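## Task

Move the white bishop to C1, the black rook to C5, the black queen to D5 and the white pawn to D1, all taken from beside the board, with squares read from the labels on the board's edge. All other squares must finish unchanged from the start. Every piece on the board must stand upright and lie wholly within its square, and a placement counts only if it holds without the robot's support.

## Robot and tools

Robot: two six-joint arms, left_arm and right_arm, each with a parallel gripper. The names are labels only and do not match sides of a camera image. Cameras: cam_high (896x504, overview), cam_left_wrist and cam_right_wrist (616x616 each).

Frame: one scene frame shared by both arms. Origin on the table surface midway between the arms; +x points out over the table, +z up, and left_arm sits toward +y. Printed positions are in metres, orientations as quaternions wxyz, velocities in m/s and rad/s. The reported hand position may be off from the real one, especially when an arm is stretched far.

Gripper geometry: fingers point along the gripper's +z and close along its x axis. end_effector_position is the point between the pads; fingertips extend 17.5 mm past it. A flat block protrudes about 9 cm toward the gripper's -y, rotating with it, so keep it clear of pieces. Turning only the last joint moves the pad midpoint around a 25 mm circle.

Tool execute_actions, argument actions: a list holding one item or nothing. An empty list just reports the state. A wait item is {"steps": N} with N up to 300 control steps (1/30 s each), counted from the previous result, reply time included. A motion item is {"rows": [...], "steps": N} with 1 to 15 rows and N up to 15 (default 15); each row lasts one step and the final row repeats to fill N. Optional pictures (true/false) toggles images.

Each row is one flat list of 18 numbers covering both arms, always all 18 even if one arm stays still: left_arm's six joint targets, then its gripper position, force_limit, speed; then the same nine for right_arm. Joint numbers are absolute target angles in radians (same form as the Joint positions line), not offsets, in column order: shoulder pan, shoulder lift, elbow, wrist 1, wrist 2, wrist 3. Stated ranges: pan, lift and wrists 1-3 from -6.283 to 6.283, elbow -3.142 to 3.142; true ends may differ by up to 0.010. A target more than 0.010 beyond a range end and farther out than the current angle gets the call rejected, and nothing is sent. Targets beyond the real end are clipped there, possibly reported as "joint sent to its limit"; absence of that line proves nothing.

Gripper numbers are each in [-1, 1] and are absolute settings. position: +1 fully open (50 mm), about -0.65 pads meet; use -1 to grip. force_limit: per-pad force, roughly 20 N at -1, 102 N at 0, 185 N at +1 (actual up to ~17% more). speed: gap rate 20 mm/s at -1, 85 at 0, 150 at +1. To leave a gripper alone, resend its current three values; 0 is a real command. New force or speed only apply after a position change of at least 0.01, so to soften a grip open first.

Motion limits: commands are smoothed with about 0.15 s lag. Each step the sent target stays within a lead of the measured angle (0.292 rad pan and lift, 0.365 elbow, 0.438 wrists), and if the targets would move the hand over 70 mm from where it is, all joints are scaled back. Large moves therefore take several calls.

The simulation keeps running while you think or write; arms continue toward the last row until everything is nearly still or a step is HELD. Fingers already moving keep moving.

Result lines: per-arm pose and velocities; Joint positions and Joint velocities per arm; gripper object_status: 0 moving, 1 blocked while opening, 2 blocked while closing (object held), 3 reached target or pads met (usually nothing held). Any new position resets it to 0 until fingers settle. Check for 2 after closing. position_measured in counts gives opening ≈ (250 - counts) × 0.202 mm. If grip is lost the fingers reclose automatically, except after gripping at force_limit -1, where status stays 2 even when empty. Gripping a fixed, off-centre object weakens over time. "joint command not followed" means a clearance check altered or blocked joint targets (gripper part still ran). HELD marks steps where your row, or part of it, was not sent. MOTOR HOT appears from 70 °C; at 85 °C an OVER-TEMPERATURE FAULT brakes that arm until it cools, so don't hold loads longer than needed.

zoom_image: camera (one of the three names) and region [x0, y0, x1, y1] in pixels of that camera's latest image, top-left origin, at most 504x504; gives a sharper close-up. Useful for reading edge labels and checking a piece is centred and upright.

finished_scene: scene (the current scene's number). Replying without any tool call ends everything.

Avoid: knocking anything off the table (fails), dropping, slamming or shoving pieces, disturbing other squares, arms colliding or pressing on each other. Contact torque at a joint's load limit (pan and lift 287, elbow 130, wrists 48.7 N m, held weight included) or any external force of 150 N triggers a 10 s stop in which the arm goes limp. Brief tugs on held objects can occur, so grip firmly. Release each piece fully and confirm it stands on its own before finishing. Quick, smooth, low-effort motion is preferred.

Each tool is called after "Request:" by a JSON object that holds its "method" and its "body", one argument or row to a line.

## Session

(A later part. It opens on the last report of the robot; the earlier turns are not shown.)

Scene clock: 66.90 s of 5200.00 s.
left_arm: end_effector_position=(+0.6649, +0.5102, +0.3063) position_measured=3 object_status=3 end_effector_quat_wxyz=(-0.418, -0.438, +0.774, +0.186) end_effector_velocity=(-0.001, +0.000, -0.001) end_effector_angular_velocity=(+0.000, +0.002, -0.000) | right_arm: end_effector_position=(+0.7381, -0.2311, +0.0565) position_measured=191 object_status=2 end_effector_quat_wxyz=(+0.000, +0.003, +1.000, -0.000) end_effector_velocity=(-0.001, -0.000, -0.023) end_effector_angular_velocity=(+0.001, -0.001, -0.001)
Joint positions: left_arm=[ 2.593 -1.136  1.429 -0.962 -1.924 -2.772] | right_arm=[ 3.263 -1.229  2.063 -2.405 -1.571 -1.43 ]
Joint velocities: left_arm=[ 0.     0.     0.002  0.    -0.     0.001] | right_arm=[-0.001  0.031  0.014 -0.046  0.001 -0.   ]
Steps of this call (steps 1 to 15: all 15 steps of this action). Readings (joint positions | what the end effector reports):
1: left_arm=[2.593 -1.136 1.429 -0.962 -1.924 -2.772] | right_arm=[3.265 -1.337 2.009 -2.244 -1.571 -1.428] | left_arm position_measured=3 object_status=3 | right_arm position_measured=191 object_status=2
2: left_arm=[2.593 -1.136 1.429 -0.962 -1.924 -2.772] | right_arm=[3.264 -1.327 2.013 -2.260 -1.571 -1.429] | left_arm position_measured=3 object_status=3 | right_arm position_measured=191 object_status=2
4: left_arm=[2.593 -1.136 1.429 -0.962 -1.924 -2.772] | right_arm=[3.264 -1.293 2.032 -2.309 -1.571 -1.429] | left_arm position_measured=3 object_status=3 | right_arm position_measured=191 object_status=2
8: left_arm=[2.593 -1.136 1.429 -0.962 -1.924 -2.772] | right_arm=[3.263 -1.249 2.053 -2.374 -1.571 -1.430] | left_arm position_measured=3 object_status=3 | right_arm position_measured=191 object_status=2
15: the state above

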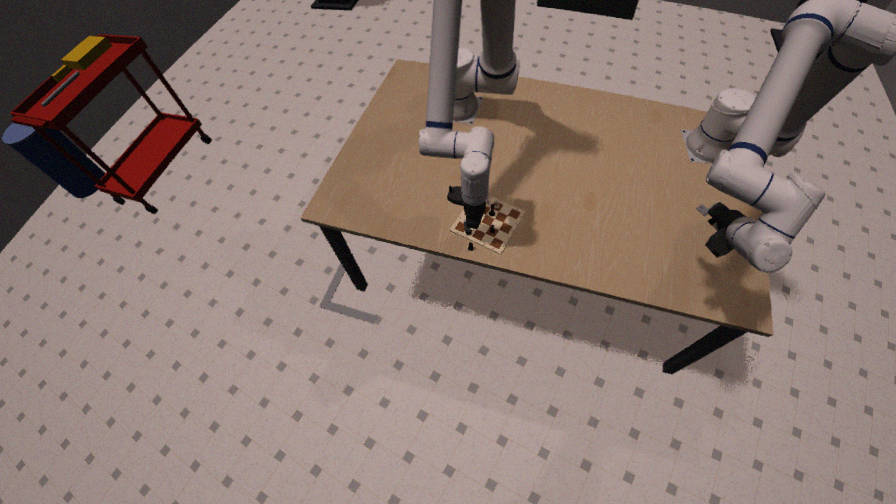

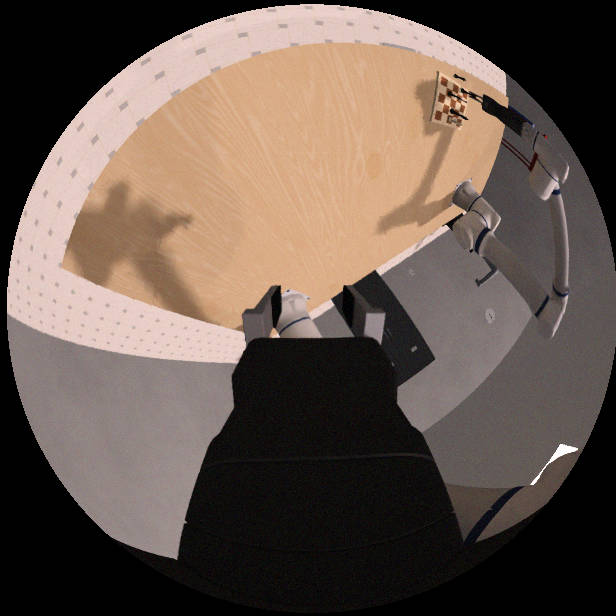

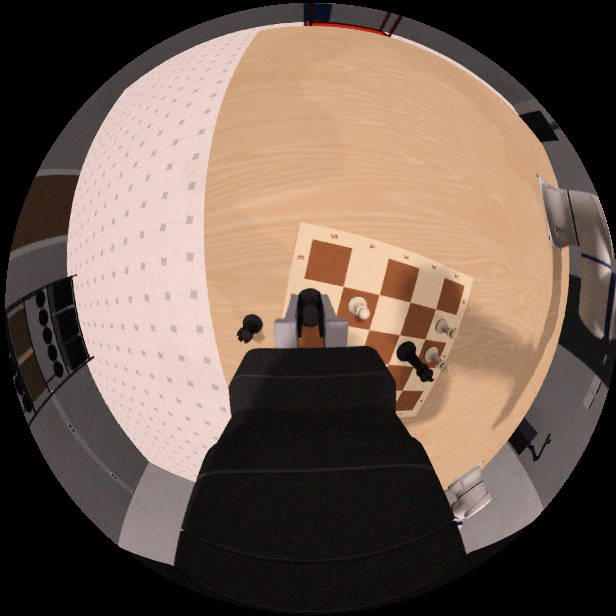

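Request:
{"method": "execute_actions", "body": {
  "actions": [
    {"rows":[[2.593,-1.136,1.429,-0.962,-1.924,-2.772,1,0,0,3.2645,-1.2384,2.0839,-2.4165,-1.571,-1.4285,-1,0,0]]}
  ],
  "pictures": false
}}

Request:
{"method": "execute_actions", "body": {
  "actions": [
    {"rows":[[2.593,-1.136,1.429,-0.962,-1.924,-2.772,1,0,0,3.2645,-1.2384,2.0839,-2.4165,-1.571,-1.4285,0.2,0,-0.5]]}
  ],
  "pictures": false
}}

Request:
{"method": "execute_actions", "body": {
  "actions": [
    {"rows":[[2.593,-1.136,1.429,-0.962,-1.924,-2.772,1,0,0,3.2645,-1.351,2.028,-2.248,-1.571,-1.4285,0.2,0,-0.5]]}
  ],
  "pictures": false
}}

Request:
{"method": "execute_actions", "body": {
  "actions": [
    {"rows":[[2.593,-1.136,1.429,-0.962,-1.924,-2.772,1,0,0,3.2855,-1.2227,1.895,-2.2433,-1.571,-1.4075,0.6,0,0]]}
  ],
  "pictures": false
}}

Request:
{"method": "execute_actions", "body": {
  "actions": [
    {"rows":[[2.593,-1.136,1.429,-0.962,-1.924,-2.772,1,0,0,3.2855,-1.1239,1.9403,-2.3874,-1.571,-1.4075,0.6,0,0]]}
  ]
}}

Request:
{"method": "zoom_image", "body": {
  "camera": "cam_right_wrist",
  "region": [240,200,440,370]
}}

Scene clock: 75.50 s of 5200.00 s.
left_arm: end_effector_position=(+0.6649, +0.5102, +0.3063) position_measured=3 object_status=3 end_effector_quat_wxyz=(-0.418, -0.438, +0.774, +0.186) end_effector_velocity=(-0.001, +0.000, -0.001) end_effector_angular_velocity=(+0.001, +0.002, -0.001) | right_arm: end_effector_position=(+0.7276, -0.2312, +0.0538) position_measured=191 object_status=2 end_effector_quat_wxyz=(+0.000, +0.003, +1.000, -0.000) end_effector_velocity=(-0.003, -0.000, +0.001) end_effector_angular_velocity=(-0.000, -0.000, +0.001)
Joint positions: left_arm=[ 2.593 -1.136  1.429 -0.962 -1.924 -2.772] | right_arm=[ 3.264 -1.238  2.083 -2.416 -1.571 -1.429]
Joint velocities: left_arm=[-0.    -0.     0.002 -0.     0.     0.   ] | right_arm=[ 0.001 -0.004  0.005 -0.001 -0.    -0.   ]
Steps of this call (steps 1 to 15: the robot went on to your last target; steps 16 to 90: nothing new was sent; then 5.10 s passed at rest; steps 91 to 105: all 15 steps of this action). Readings (joint positions | what the end effector reports):
91: left_arm=[2.593 -1.136 1.429 -0.962 -1.924 -2.772] | right_arm=[3.262 -1.225 2.065 -2.411 -1.571 -1.431] | left_arm position_measured=3 object_status=3 | right_arm position_measured=191 object_status=2
92: left_arm=[2.593 -1.136 1.429 -0.962 -1.924 -2.772] | right_arm=[3.263 -1.227 2.068 -2.412 -1.571 -1.430] | left_arm position_measured=3 object_status=3 | right_arm position_measured=191 object_status=2
94: left_arm=[2.593 -1.136 1.429 -0.962 -1.924 -2.772] | right_arm=[3.263 -1.232 2.075 -2.414 -1.571 -1.430] | left_arm position_measured=3 object_status=3 | right_arm position_measured=191 object_status=2
98: left_arm=[2.593 -1.136 1.429 -0.962 -1.924 -2.772] | right_arm=[3.264 -1.236 2.081 -2.415 -1.571 -1.429] | left_arm position_measured=3 object_status=3 | right_arm position_measured=191 object_status=2
105: the state above

Scene clock: 76.00 s of 5200.00 s.
left_arm: end_effector_position=(+0.6649, +0.5102, +0.3063) position_measured=3 object_status=3 end_effector_quat_wxyz=(-0.418, -0.438, +0.774, +0.186) end_effector_velocity=(-0.001, +0.000, +0.000) end_effector_angular_velocity=(+0.001, +0.001, +0.001) | right_arm: end_effector_position=(+0.7273, -0.2312, +0.0538) position_measured=123 object_status=3 end_effector_quat_wxyz=(+0.000, +0.003, +1.000, -0.000) end_effector_velocity=(-0.000, +0.000, +0.000) end_effector_angular_velocity=(-0.000, +0.000, +0.001)
Joint positions: left_arm=[ 2.593 -1.136  1.429 -0.962 -1.924 -2.772] | right_arm=[ 3.264 -1.238  2.084 -2.416 -1.571 -1.429]
Joint velocities: left_arm=[-0.    -0.001  0.001  0.001 -0.    -0.001] | right_arm=[ 0.    -0.001  0.001  0.    -0.    -0.001]
Steps of this call (steps 1 to 15: all 15 steps of this action). Readings (joint positions | what the end effector reports):
1: left_arm=[2.593 -1.136 1.429 -0.962 -1.924 -2.772] | right_arm=[3.264 -1.238 2.083 -2.416 -1.571 -1.429] | left_arm position_measured=3 object_status=3 | right_arm position_measured=189 object_status=0
2: left_arm=[2.593 -1.136 1.429 -0.962 -1.924 -2.772] | right_arm=[3.264 -1.238 2.084 -2.416 -1.571 -1.429] | left_arm position_measured=3 object_status=3 | right_arm position_measured=180 object_status=0
4: left_arm=[2.593 -1.136 1.429 -0.962 -1.924 -2.772] | right_arm=[3.264 -1.238 2.084 -2.416 -1.571 -1.429] | left_arm position_measured=3 object_status=3 | right_arm position_measured=163 object_status=0
8: left_arm=[2.593 -1.136 1.429 -0.962 -1.924 -2.772] | right_arm=[3.264 -1.238 2.084 -2.416 -1.571 -1.429] | left_arm position_measured=3 object_status=3 | right_arm position_measured=128 object_status=0
15: the state above

Scene clock: 76.50 s of 5200.00 s.
left_arm: end_effector_position=(+0.6649, +0.5102, +0.3063) position_measured=3 object_status=3 end_effector_quat_wxyz=(-0.418, -0.438, +0.774, +0.186) end_effector_velocity=(-0.001, -0.000, +0.000) end_effector_angular_velocity=(+0.000, +0.001, -0.000) | right_arm: end_effector_position=(+0.7272, -0.2312, +0.1390) position_measured=123 object_status=3 end_effector_quat_wxyz=(+0.000, +0.003, +1.000, -0.000) end_effector_velocity=(-0.002, -0.001, +0.024) end_effector_angular_velocity=(-0.001, +0.001, -0.002)
Joint positions: left_arm=[ 2.593 -1.136  1.429 -0.962 -1.924 -2.772] | right_arm=[ 3.265 -1.347  2.03  -2.254 -1.571 -1.428]
Joint velocities: left_arm=[-0.    -0.     0.001  0.001 -0.     0.   ] | right_arm=[-0.    -0.029 -0.015  0.046 -0.001  0.002]
Steps of this call (steps 1 to 15: all 15 steps of this action). Readings (joint positions | what the end effector reports):
1: left_arm=[2.593 -1.136 1.429 -0.962 -1.924 -2.772] | right_arm=[3.264 -1.239 2.084 -2.416 -1.571 -1.429] | left_arm position_measured=3 object_status=3 | right_arm position_measured=123 object_status=3
2: left_arm=[2.593 -1.136 1.429 -0.962 -1.924 -2.772] | right_arm=[3.264 -1.248 2.080 -2.400 -1.571 -1.428] | left_arm position_measured=3 object_status=3 | right_arm position_measured=123 object_status=3
4: left_arm=[2.593 -1.136 1.429 -0.962 -1.924 -2.772] | right_arm=[3.265 -1.284 2.061 -2.350 -1.571 -1.428] | left_arm position_measured=3 object_status=3 | right_arm position_measured=123 object_status=3
8: left_arm=[2.593 -1.136 1.429 -0.962 -1.924 -2.772] | right_arm=[3.265 -1.327 2.040 -2.285 -1.571 -1.428] | left_arm position_measured=3 object_status=3 | right_arm position_measured=123 object_status=3
15: the state above

Scene clock: 77.00 s of 5200.00 s.
left_arm: end_effector_position=(+0.6649, +0.5102, +0.3063) position_measured=3 object_status=3 end_effector_quat_wxyz=(-0.418, -0.438, +0.774, +0.186) end_effector_velocity=(+0.000, +0.001, +0.001) end_effector_angular_velocity=(-0.000, -0.001, +0.001) | right_arm: end_effector_position=(+0.7953, -0.2061, +0.1230) position_measured=63 object_status=3 end_effector_quat_wxyz=(+0.000, +0.003, +1.000, -0.000) end_effector_velocity=(+0.018, +0.007, -0.003) end_effector_angular_velocity=(+0.002, -0.004, -0.000)
Joint positions: left_arm=[ 2.593 -1.136  1.429 -0.962 -1.924 -2.772] | right_arm=[ 3.285 -1.227  1.9   -2.244 -1.571 -1.408]
Joint velocities: left_arm=[ 0.001 -0.001 -0.     0.     0.    -0.   ] | right_arm=[ 0.005  0.03  -0.035  0.002  0.001  0.006]
Steps of this call (steps 1 to 15: all 15 steps of this action). Readings (joint positions | what the end effector reports):
1: left_arm=[2.593 -1.136 1.429 -0.962 -1.924 -2.772] | right_arm=[3.265 -1.348 2.029 -2.253 -1.571 -1.428] | left_arm position_measured=3 object_status=3 | right_arm position_measured=119 object_status=0
2: left_arm=[2.593 -1.136 1.429 -0.962 -1.924 -2.772] | right_arm=[3.266 -1.338 2.018 -2.251 -1.571 -1.427] | left_arm position_measured=3 object_status=3 | right_arm position_measured=105 object_status=0
4: left_arm=[2.593 -1.136 1.429 -0.962 -1.924 -2.772] | right_arm=[3.273 -1.295 1.972 -2.248 -1.571 -1.420] | left_arm position_measured=3 object_status=3 | right_arm position_measured=77 object_status=0
8: left_arm=[2.593 -1.136 1.429 -0.962 -1.924 -2.772] | right_arm=[3.281 -1.248 1.922 -2.245 -1.571 -1.412] | left_arm position_measured=3 object_status=3 | right_arm position_measured=63 object_status=0
15: the state above

Scene clock: 77.50 s of 5200.00 s.
left_arm: end_effector_position=(+0.6649, +0.5102, +0.3063) position_measured=3 object_status=3 end_effector_quat_wxyz=(-0.418, -0.438, +0.774, +0.186) end_effector_velocity=(+0.001, +0.001, +0.001) end_effector_angular_velocity=(-0.001, -0.002, +0.001) | right_arm: end_effector_position=(+0.7980, -0.2051, +0.0411) position_measured=63 object_status=3 end_effector_quat_wxyz=(+0.000, +0.003, +1.000, -0.000) end_effector_velocity=(-0.002, -0.000, -0.023) end_effector_angular_velocity=(-0.000, +0.003, -0.000)
Joint positions: left_arm=[ 2.593 -1.136  1.429 -0.962 -1.924 -2.772] | right_arm=[ 3.285 -1.127  1.939 -2.383 -1.571 -1.408]
Joint velocities: left_arm=[ 0.001 -0.001 -0.001 -0.    -0.     0.001] | right_arm=[ 0.     0.028  0.012 -0.037  0.     0.   ]
Steps of this call (steps 1 to 15: all 15 steps of this action). Readings (joint positions | what the end effector reports):
1: left_arm=[2.593 -1.136 1.429 -0.962 -1.924 -2.772] | right_arm=[3.285 -1.226 1.899 -2.244 -1.571 -1.408] | left_arm position_measured=3 object_status=3 | right_arm position_measured=63 object_status=3
2: left_arm=[2.593 -1.136 1.429 -0.962 -1.924 -2.772] | right_arm=[3.285 -1.215 1.901 -2.260 -1.571 -1.408] | left_arm position_measured=3 object_status=3 | right_arm position_measured=63 object_status=3
4: left_arm=[2.593 -1.136 1.429 -0.962 -1.924 -2.772] | right_arm=[3.285 -1.182 1.917 -2.304 -1.571 -1.408] | left_arm position_measured=3 object_status=3 | right_arm position_measured=63 object_status=3
8: left_arm=[2.593 -1.136 1.429 -0.962 -1.924 -2.772] | right_arm=[3.285 -1.145 1.932 -2.358 -1.571 -1.408] | left_arm position_measured=3 object_status=3 | right_arm position_measured=63 object_status=3
15: the state above

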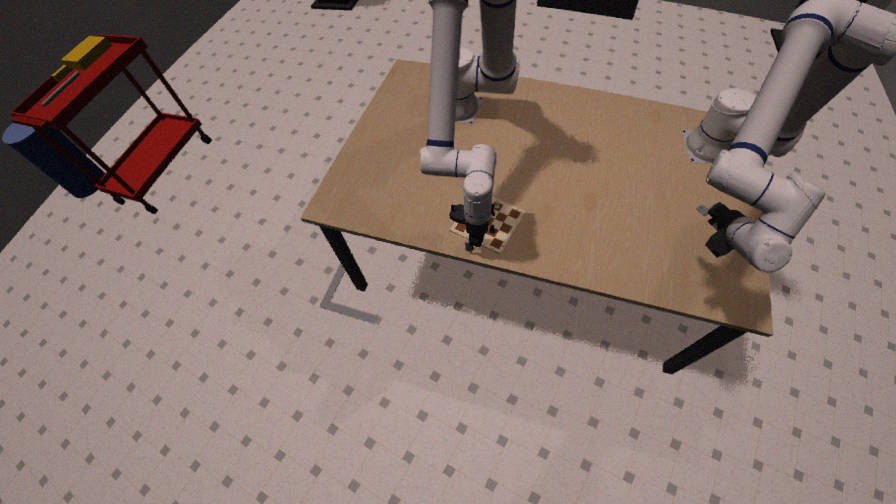

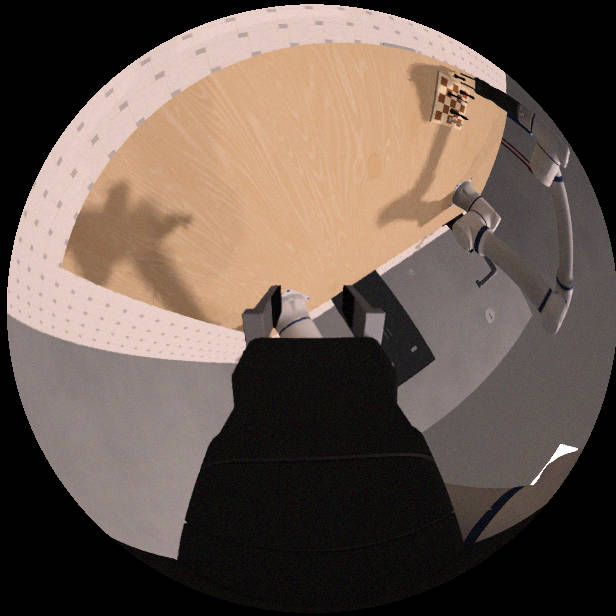

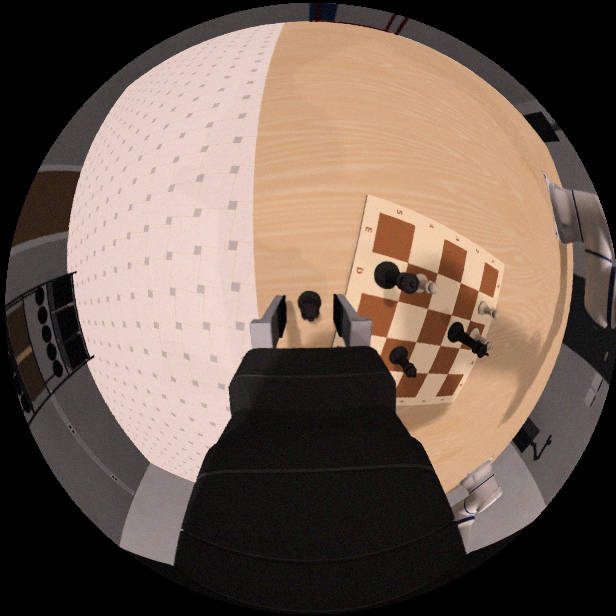

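Region (240, 200, 440, 370) of cam_right_wrist's 616x616 image, scaled by 2.520, with more detail than that image has; it fills the top 428 rows of this view, and the rest is white.

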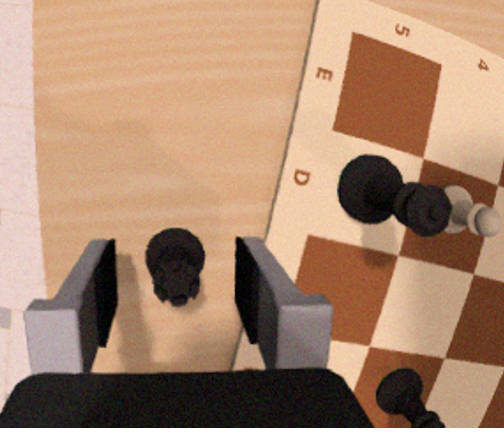

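Request:
{"method": "execute_actions", "body": {
  "actions": [
    {"rows":[[2.593,-1.136,1.429,-0.962,-1.924,-2.772,1,0,0,3.2855,-1.1239,1.9403,-2.3874,-1.571,-1.4075,-1,0,0]]}
  ],
  "pictures": false
}}

Request:
{"method": "execute_actions", "body": {
  "actions": [
    {"rows":[[2.593,-1.136,1.429,-0.962,-1.924,-2.772,1,0,0,3.2855,-1.2227,1.895,-2.2433,-1.571,-1.4075,-1,0,0]]}
  ],
  "pictures": false
}}

Request:
{"method": "execute_actions", "body": {
  "actions": [
    {"rows":[[2.593,-1.136,1.429,-0.962,-1.924,-2.772,1,0,0,3.3177,-1.2925,1.9946,-2.2731,-1.571,-1.375,-1,0,0]]}
  ],
  "pictures": false
}}

Request:
{"method": "execute_actions", "body": {
  "actions": [
    {"rows":[[2.593,-1.136,1.429,-0.962,-1.924,-2.772,1,0,0,3.3177,-1.1958,2.0386,-2.4138,-1.571,-1.375,-1,0,0]]}
  ],
  "pictures": false
}}

Request:
{"method": "execute_actions", "body": {
  "actions": [
    {"steps":6}
  ],
  "pictures": false
}}

Request:
{"method": "execute_actions", "body": {
  "actions": [
    {"rows":[[2.593,-1.136,1.429,-0.962,-1.924,-2.772,1,0,0,3.3177,-1.1958,2.0386,-2.4138,-1.571,-1.375,0.3,0,-0.5]]}
  ],
  "pictures": false
}}

Request:
{"method": "execute_actions", "body": {
  "actions": [
    {"rows":[[2.593,-1.136,1.429,-0.962,-1.924,-2.772,1,0,0,3.3177,-1.2925,1.9946,-2.2731,-1.571,-1.375,0.3,0,-0.5]]}
  ],
  "pictures": false
}}

Request:
{"method": "execute_actions", "body": {
  "actions": [
    {"rows":[[2.593,-1.136,1.429,-0.962,-1.924,-2.772,1,0,0,3.45,-1.33,1.95,-2.191,-1.571,-1.243,0.3,0,-0.5]]}
  ]
}}

Request:
{"method": "zoom_image", "body": {
  "camera": "cam_right_wrist",
  "region": [220,130,440,350]
}}

Scene clock: 87.23 s of 5200.00 s.
left_arm: end_effector_position=(+0.6649, +0.5102, +0.3063) position_measured=3 object_status=3 end_effector_quat_wxyz=(-0.418, -0.438, +0.774, +0.186) end_effector_velocity=(-0.000, +0.000, +0.000) end_effector_angular_velocity=(+0.000, -0.001, +0.000) | right_arm: end_effector_position=(+0.7979, -0.2051, +0.0383) position_measured=191 object_status=0 end_effector_quat_wxyz=(+0.000, +0.003, +1.000, -0.000) end_effector_velocity=(-0.000, +0.000, +0.000) end_effector_angular_velocity=(+0.000, +0.000, +0.000)
Joint positions: left_arm=[ 2.593 -1.136  1.429 -0.962 -1.924 -2.772] | right_arm=[ 3.286 -1.124  1.94  -2.387 -1.571 -1.407]
Joint velocities: left_arm=[ 0.    -0.001  0.001 -0.001  0.    -0.001] | right_arm=[ 0. -0.  0.  0.  0. -0.]
Steps of this call (steps 1 to 15: the robot went on to your last target; steps 16 to 90: nothing new was sent; then 6.23 s passed at rest; steps 91 to 105: all 15 steps of this action). Readings (joint positions | what the end effector reports):
91: left_arm=[2.593 -1.136 1.429 -0.962 -1.924 -2.772] | right_arm=[3.286 -1.124 1.940 -2.387 -1.571 -1.407] | left_arm position_measured=3 object_status=3 | right_arm position_measured=66 object_status=0
92: left_arm=[2.593 -1.136 1.429 -0.962 -1.924 -2.772] | right_arm=[3.286 -1.124 1.940 -2.387 -1.571 -1.408] | left_arm position_measured=3 object_status=3 | right_arm position_measured=80 object_status=0
94: left_arm=[2.593 -1.136 1.429 -0.962 -1.924 -2.772] | right_arm=[3.286 -1.124 1.940 -2.387 -1.571 -1.407] | left_arm position_measured=3 object_status=3 | right_arm position_measured=108 object_status=0
98: left_arm=[2.593 -1.136 1.429 -0.962 -1.924 -2.772] | right_arm=[3.286 -1.124 1.940 -2.387 -1.571 -1.407] | left_arm position_measured=3 object_status=3 | right_arm position_measured=164 object_status=0
105: the state above

Scene clock: 87.73 s of 5200.00 s.
left_arm: end_effector_position=(+0.6649, +0.5102, +0.3063) position_measured=3 object_status=3 end_effector_quat_wxyz=(-0.418, -0.438, +0.774, +0.186) end_effector_velocity=(-0.001, -0.000, +0.001) end_effector_angular_velocity=(+0.002, +0.000, +0.001) | right_arm: end_effector_position=(+0.7977, -0.2051, +0.1193) position_measured=191 object_status=2 end_effector_quat_wxyz=(+0.000, +0.003, +1.000, -0.000) end_effector_velocity=(-0.001, -0.000, +0.023) end_effector_angular_velocity=(+0.001, -0.001, +0.000)
Joint positions: left_arm=[ 2.593 -1.136  1.429 -0.962 -1.924 -2.772] | right_arm=[ 3.286 -1.219  1.897 -2.248 -1.571 -1.407]
Joint velocities: left_arm=[-0.001 -0.001  0.001  0.001  0.    -0.002] | right_arm=[-0.    -0.027 -0.012  0.037  0.    -0.   ]
Steps of this call (steps 1 to 15: all 15 steps of this action). Readings (joint positions | what the end effector reports):
1: left_arm=[2.593 -1.136 1.429 -0.962 -1.924 -2.772] | right_arm=[3.286 -1.124 1.940 -2.387 -1.571 -1.407] | left_arm position_measured=3 object_status=3 | right_arm position_measured=191 object_status=2
2: left_arm=[2.593 -1.136 1.429 -0.962 -1.924 -2.772] | right_arm=[3.286 -1.133 1.937 -2.371 -1.571 -1.407] | left_arm position_measured=3 object_status=3 | right_arm position_measured=191 object_status=2
4: left_arm=[2.593 -1.136 1.429 -0.962 -1.924 -2.772] | right_arm=[3.286 -1.166 1.920 -2.327 -1.571 -1.407] | left_arm position_measured=3 object_status=3 | right_arm position_measured=191 object_status=2
8: left_arm=[2.593 -1.136 1.429 -0.962 -1.924 -2.772] | right_arm=[3.286 -1.202 1.904 -2.273 -1.571 -1.407] | left_arm position_measured=3 object_status=3 | right_arm position_measured=191 object_status=2
15: the state above

Scene clock: 88.23 s of 5200.00 s.
left_arm: end_effector_position=(+0.6649, +0.5102, +0.3063) position_measured=3 object_status=3 end_effector_quat_wxyz=(-0.418, -0.438, +0.774, +0.186) end_effector_velocity=(-0.000, +0.001, +0.001) end_effector_angular_velocity=(-0.001, +0.000, +0.000) | right_arm: end_effector_position=(+0.7387, -0.1917, +0.1223) position_measured=191 object_status=2 end_effector_quat_wxyz=(+0.000, +0.003, +1.000, -0.000) end_effector_velocity=(-0.013, +0.003, +0.001) end_effector_angular_velocity=(+0.001, -0.002, -0.000)
Joint positions: left_arm=[ 2.593 -1.136  1.429 -0.962 -1.924 -2.772] | right_arm=[ 3.317 -1.29   1.992 -2.272 -1.571 -1.376]
Joint velocities: left_arm=[ 0.001 -0.001  0.     0.001 -0.     0.002] | right_arm=[ 0.007 -0.017  0.021 -0.006  0.     0.008]
Steps of this call (steps 1 to 15: all 15 steps of this action). Readings (joint positions | what the end effector reports):
1: left_arm=[2.593 -1.136 1.429 -0.962 -1.924 -2.772] | right_arm=[3.286 -1.220 1.896 -2.247 -1.571 -1.407] | left_arm position_measured=3 object_status=3 | right_arm position_measured=191 object_status=2
2: left_arm=[2.593 -1.136 1.429 -0.962 -1.924 -2.772] | right_arm=[3.289 -1.230 1.908 -2.250 -1.571 -1.403] | left_arm position_measured=3 object_status=3 | right_arm position_measured=191 object_status=2
4: left_arm=[2.593 -1.136 1.429 -0.962 -1.924 -2.772] | right_arm=[3.301 -1.256 1.945 -2.259 -1.571 -1.391] | left_arm position_measured=3 object_status=3 | right_arm position_measured=191 object_status=2
8: left_arm=[2.593 -1.136 1.429 -0.962 -1.924 -2.772] | right_arm=[3.312 -1.280 1.977 -2.268 -1.571 -1.381] | left_arm position_measured=3 object_status=3 | right_arm position_measured=191 object_status=2
15: the state above

Scene clock: 88.73 s of 5200.00 s.
left_arm: end_effector_position=(+0.6649, +0.5102, +0.3063) position_measured=3 object_status=3 end_effector_quat_wxyz=(-0.418, -0.438, +0.774, +0.186) end_effector_velocity=(+0.000, -0.001, +0.000) end_effector_angular_velocity=(-0.001, -0.001, -0.001) | right_arm: end_effector_position=(+0.7374, -0.1912, +0.0482) position_measured=191 object_status=2 end_effector_quat_wxyz=(+0.000, +0.003, +1.000, -0.000) end_effector_velocity=(-0.001, -0.000, -0.018) end_effector_angular_velocity=(-0.000, -0.000, -0.000)
Joint positions: left_arm=[ 2.593 -1.136  1.429 -0.962 -1.924 -2.772] | right_arm=[ 3.318 -1.199  2.037 -2.409 -1.571 -1.375]
Joint velocities: left_arm=[-0.001  0.    -0.001  0.    -0.     0.001] | right_arm=[ 0.     0.023  0.011 -0.034 -0.     0.   ]
Steps of this call (steps 1 to 15: all 15 steps of this action). Readings (joint positions | what the end effector reports):
1: left_arm=[2.593 -1.136 1.429 -0.962 -1.924 -2.772] | right_arm=[3.317 -1.291 1.993 -2.273 -1.571 -1.376] | left_arm position_measured=3 object_status=3 | right_arm position_measured=191 object_status=2
2: left_arm=[2.593 -1.136 1.429 -0.962 -1.924 -2.772] | right_arm=[3.317 -1.282 1.997 -2.289 -1.571 -1.376] | left_arm position_measured=3 object_status=3 | right_arm position_measured=191 object_status=2
4: left_arm=[2.593 -1.136 1.429 -0.962 -1.924 -2.772] | right_arm=[3.317 -1.247 2.015 -2.337 -1.571 -1.375] | left_arm position_measured=3 object_status=3 | right_arm position_measured=191 object_status=2
8: left_arm=[2.593 -1.136 1.429 -0.962 -1.924 -2.772] | right_arm=[3.318 -1.214 2.030 -2.387 -1.571 -1.375] | left_arm position_measured=3 object_status=3 | right_arm position_measured=191 object_status=2
15: the state above

Scene clock: 88.93 s of 5200.00 s.
left_arm: end_effector_position=(+0.6649, +0.5102, +0.3063) position_measured=3 object_status=3 end_effector_quat_wxyz=(-0.418, -0.438, +0.774, +0.186) end_effector_velocity=(-0.001, +0.000, -0.001) end_effector_angular_velocity=(+0.001, +0.002, -0.000) | right_arm: end_effector_position=(+0.7372, -0.1913, +0.0463) position_measured=191 object_status=2 end_effector_quat_wxyz=(+0.000, +0.003, +1.000, -0.000) end_effector_velocity=(-0.000, +0.000, -0.004) end_effector_angular_velocity=(+0.000, +0.000, +0.000)
Joint positions: left_arm=[ 2.593 -1.136  1.429 -0.962 -1.924 -2.772] | right_arm=[ 3.318 -1.196  2.038 -2.413 -1.571 -1.375]
Joint velocities: left_arm=[-0.     0.     0.002  0.001 -0.     0.   ] | right_arm=[ 0.     0.005  0.002 -0.007  0.     0.   ]
Steps of this call (steps 1 to 6: the robot went on to your last target). Readings (joint positions | what the end effector reports):
1: left_arm=[2.593 -1.136 1.429 -0.962 -1.924 -2.772] | right_arm=[3.318 -1.198 2.037 -2.410 -1.571 -1.375] | left_arm position_measured=3 object_status=3 | right_arm position_measured=191 object_status=2
2: left_arm=[2.593 -1.136 1.429 -0.962 -1.924 -2.772] | right_arm=[3.318 -1.198 2.038 -2.411 -1.571 -1.375] | left_arm position_measured=3 object_status=3 | right_arm position_measured=191 object_status=2
4: left_arm=[2.593 -1.136 1.429 -0.962 -1.924 -2.772] | right_arm=[3.318 -1.197 2.038 -2.412 -1.571 -1.375] | left_arm position_measured=3 object_status=3 | right_arm position_measured=191 object_status=2
6: the state above

Scene clock: 89.43 s of 5200.00 s.
left_arm: end_effector_position=(+0.6649, +0.5102, +0.3063) position_measured=3 object_status=3 end_effector_quat_wxyz=(-0.418, -0.438, +0.774, +0.186) end_effector_velocity=(-0.000, -0.001, +0.001) end_effector_angular_velocity=(-0.000, -0.001, -0.001) | right_arm: end_effector_position=(+0.7372, -0.1913, +0.0457) position_measured=107 object_status=0 end_effector_quat_wxyz=(+0.000, +0.003, +1.000, -0.000) end_effector_velocity=(+0.001, -0.000, +0.001) end_effector_angular_velocity=(+0.000, -0.002, -0.001)
Joint positions: left_arm=[ 2.593 -1.136  1.429 -0.962 -1.924 -2.772] | right_arm=[ 3.318 -1.196  2.039 -2.414 -1.571 -1.375]
Joint velocities: left_arm=[-0.001 -0.001 -0.     0.     0.    -0.   ] | right_arm=[-0.    -0.    -0.001 -0.    -0.     0.001]
Steps of this call (steps 1 to 15: all 15 steps of this action). Readings (joint positions | what the end effector reports):
1: left_arm=[2.593 -1.136 1.429 -0.962 -1.924 -2.772] | right_arm=[3.318 -1.196 2.038 -2.413 -1.571 -1.375] | left_arm position_measured=3 object_status=3 | right_arm position_measured=189 object_status=0
2: left_arm=[2.593 -1.136 1.429 -0.962 -1.924 -2.772] | right_arm=[3.318 -1.196 2.038 -2.413 -1.571 -1.375] | left_arm position_measured=3 object_status=3 | right_arm position_measured=181 object_status=0
4: left_arm=[2.593 -1.136 1.429 -0.962 -1.924 -2.772] | right_arm=[3.318 -1.196 2.038 -2.413 -1.571 -1.375] | left_arm position_measured=3 object_status=3 | right_arm position_measured=164 object_status=0
8: left_arm=[2.593 -1.136 1.429 -0.962 -1.924 -2.772] | right_arm=[3.318 -1.196 2.039 -2.414 -1.571 -1.375] | left_arm position_measured=3 object_status=3 | right_arm position_measured=129 object_status=0
15: the state above

Scene clock: 89.93 s of 5200.00 s.
left_arm: end_effector_position=(+0.6649, +0.5102, +0.3063) position_measured=3 object_status=3 end_effector_quat_wxyz=(-0.418, -0.438, +0.774, +0.186) end_effector_velocity=(-0.001, -0.001, -0.001) end_effector_angular_velocity=(-0.001, +0.001, -0.001) | right_arm: end_effector_position=(+0.7370, -0.1912, +0.1198) position_measured=107 object_status=3 end_effector_quat_wxyz=(+0.000, +0.003, +1.000, -0.000) end_effector_velocity=(-0.001, -0.000, +0.020) end_effector_angular_velocity=(+0.000, -0.002, +0.001)
Joint positions: left_arm=[ 2.593 -1.136  1.429 -0.962 -1.924 -2.772] | right_arm=[ 3.318 -1.289  1.996 -2.277 -1.571 -1.375]
Joint velocities: left_arm=[-0.001  0.     0.001 -0.    -0.001  0.001] | right_arm=[ 0.    -0.024 -0.011  0.034 -0.    -0.   ]
Steps of this call (steps 1 to 15: all 15 steps of this action). Readings (joint positions | what the end effector reports):
1: left_arm=[2.593 -1.136 1.429 -0.962 -1.924 -2.772] | right_arm=[3.318 -1.196 2.039 -2.414 -1.571 -1.375] | left_arm position_measured=3 object_status=3 | right_arm position_measured=107 object_status=0
2: left_arm=[2.593 -1.136 1.429 -0.962 -1.924 -2.772] | right_arm=[3.318 -1.205 2.035 -2.398 -1.571 -1.375] | left_arm position_measured=3 object_status=3 | right_arm position_measured=107 object_status=3
4: left_arm=[2.593 -1.136 1.429 -0.962 -1.924 -2.772] | right_arm=[3.318 -1.240 2.018 -2.350 -1.571 -1.375] | left_arm position_measured=3 object_status=3 | right_arm position_measured=107 object_status=3
8: left_arm=[2.593 -1.136 1.429 -0.962 -1.924 -2.772] | right_arm=[3.318 -1.274 2.003 -2.300 -1.571 -1.375] | left_arm position_measured=3 object_status=3 | right_arm position_measured=107 object_status=3
15: the state above

Scene clock: 90.43 s of 5200.00 s.
left_arm: end_effector_position=(+0.6649, +0.5102, +0.3063) position_measured=3 object_status=3 end_effector_quat_wxyz=(-0.418, -0.438, +0.774, +0.186) end_effector_velocity=(-0.000, -0.000, -0.002) end_effector_angular_velocity=(+0.002, +0.003, +0.001) | right_arm: end_effector_position=(+0.6982, -0.1064, +0.1632) position_measured=107 object_status=3 end_effector_quat_wxyz=(+0.000, +0.003, +1.000, -0.000) end_effector_velocity=(-0.016, +0.028, +0.015) end_effector_angular_velocity=(-0.000, +0.001, +0.000)
Joint positions: left_arm=[ 2.593 -1.136  1.429 -0.962 -1.924 -2.772] | right_arm=[ 3.444 -1.328  1.952 -2.195 -1.571 -1.249]
Joint velocities: left_arm=[-0.     0.002  0.001  0.    -0.    -0.001] | right_arm=[ 0.043 -0.013 -0.015  0.028 -0.     0.043]
Steps of this call (steps 1 to 15: all 15 steps of this action). Readings (joint positions | what the end effector reports):
1: left_arm=[2.593 -1.136 1.429 -0.962 -1.924 -2.772] | right_arm=[3.318 -1.290 1.996 -2.276 -1.571 -1.375] | left_arm position_measured=3 object_status=3 | right_arm position_measured=107 object_status=3
2: left_arm=[2.593 -1.136 1.429 -0.962 -1.924 -2.772] | right_arm=[3.328 -1.293 1.992 -2.269 -1.571 -1.364] | left_arm position_measured=3 object_status=3 | right_arm position_measured=107 object_status=3
4: left_arm=[2.593 -1.136 1.429 -0.962 -1.924 -2.772] | right_arm=[3.362 -1.304 1.980 -2.248 -1.571 -1.331] | left_arm position_measured=3 object_status=3 | right_arm position_measured=107 object_status=3
8: left_arm=[2.593 -1.136 1.429 -0.962 -1.924 -2.772] | right_arm=[3.416 -1.320 1.962 -2.213 -1.571 -1.278] | left_arm position_measured=3 object_status=3 | right_arm position_measured=107 object_status=3
15: the state above

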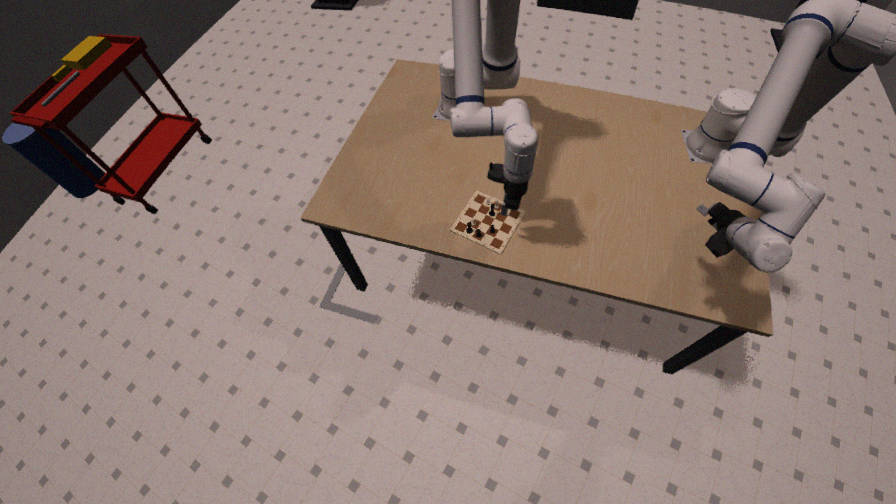

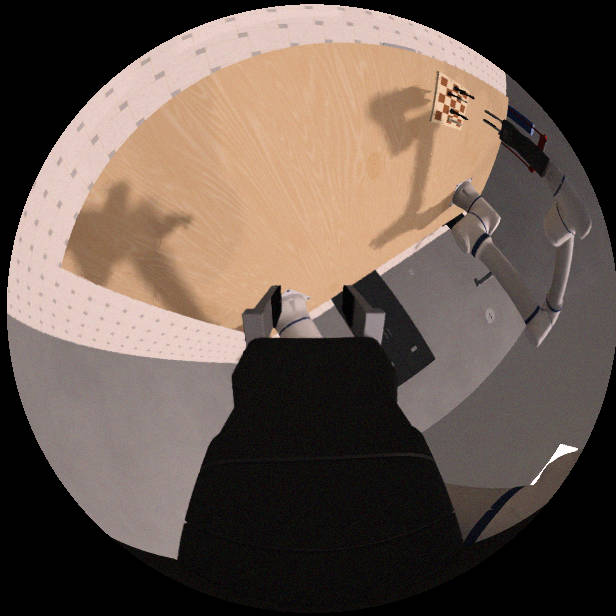

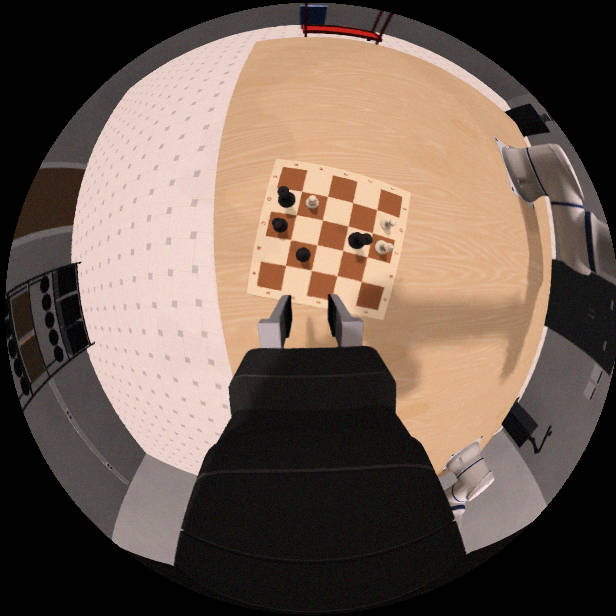

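Region (220, 130, 440, 350) of cam_right_wrist's 616x616 image, scaled by 2.291, with more detail than that image has.

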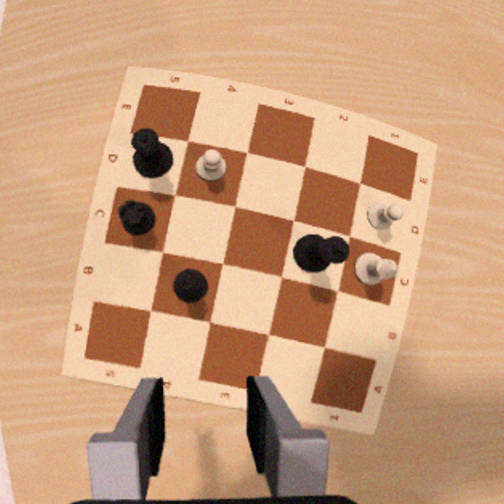

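Request:
{"method": "finished_scene", "body": {
  "scene": 2
}}

The scene is finished: the task was done.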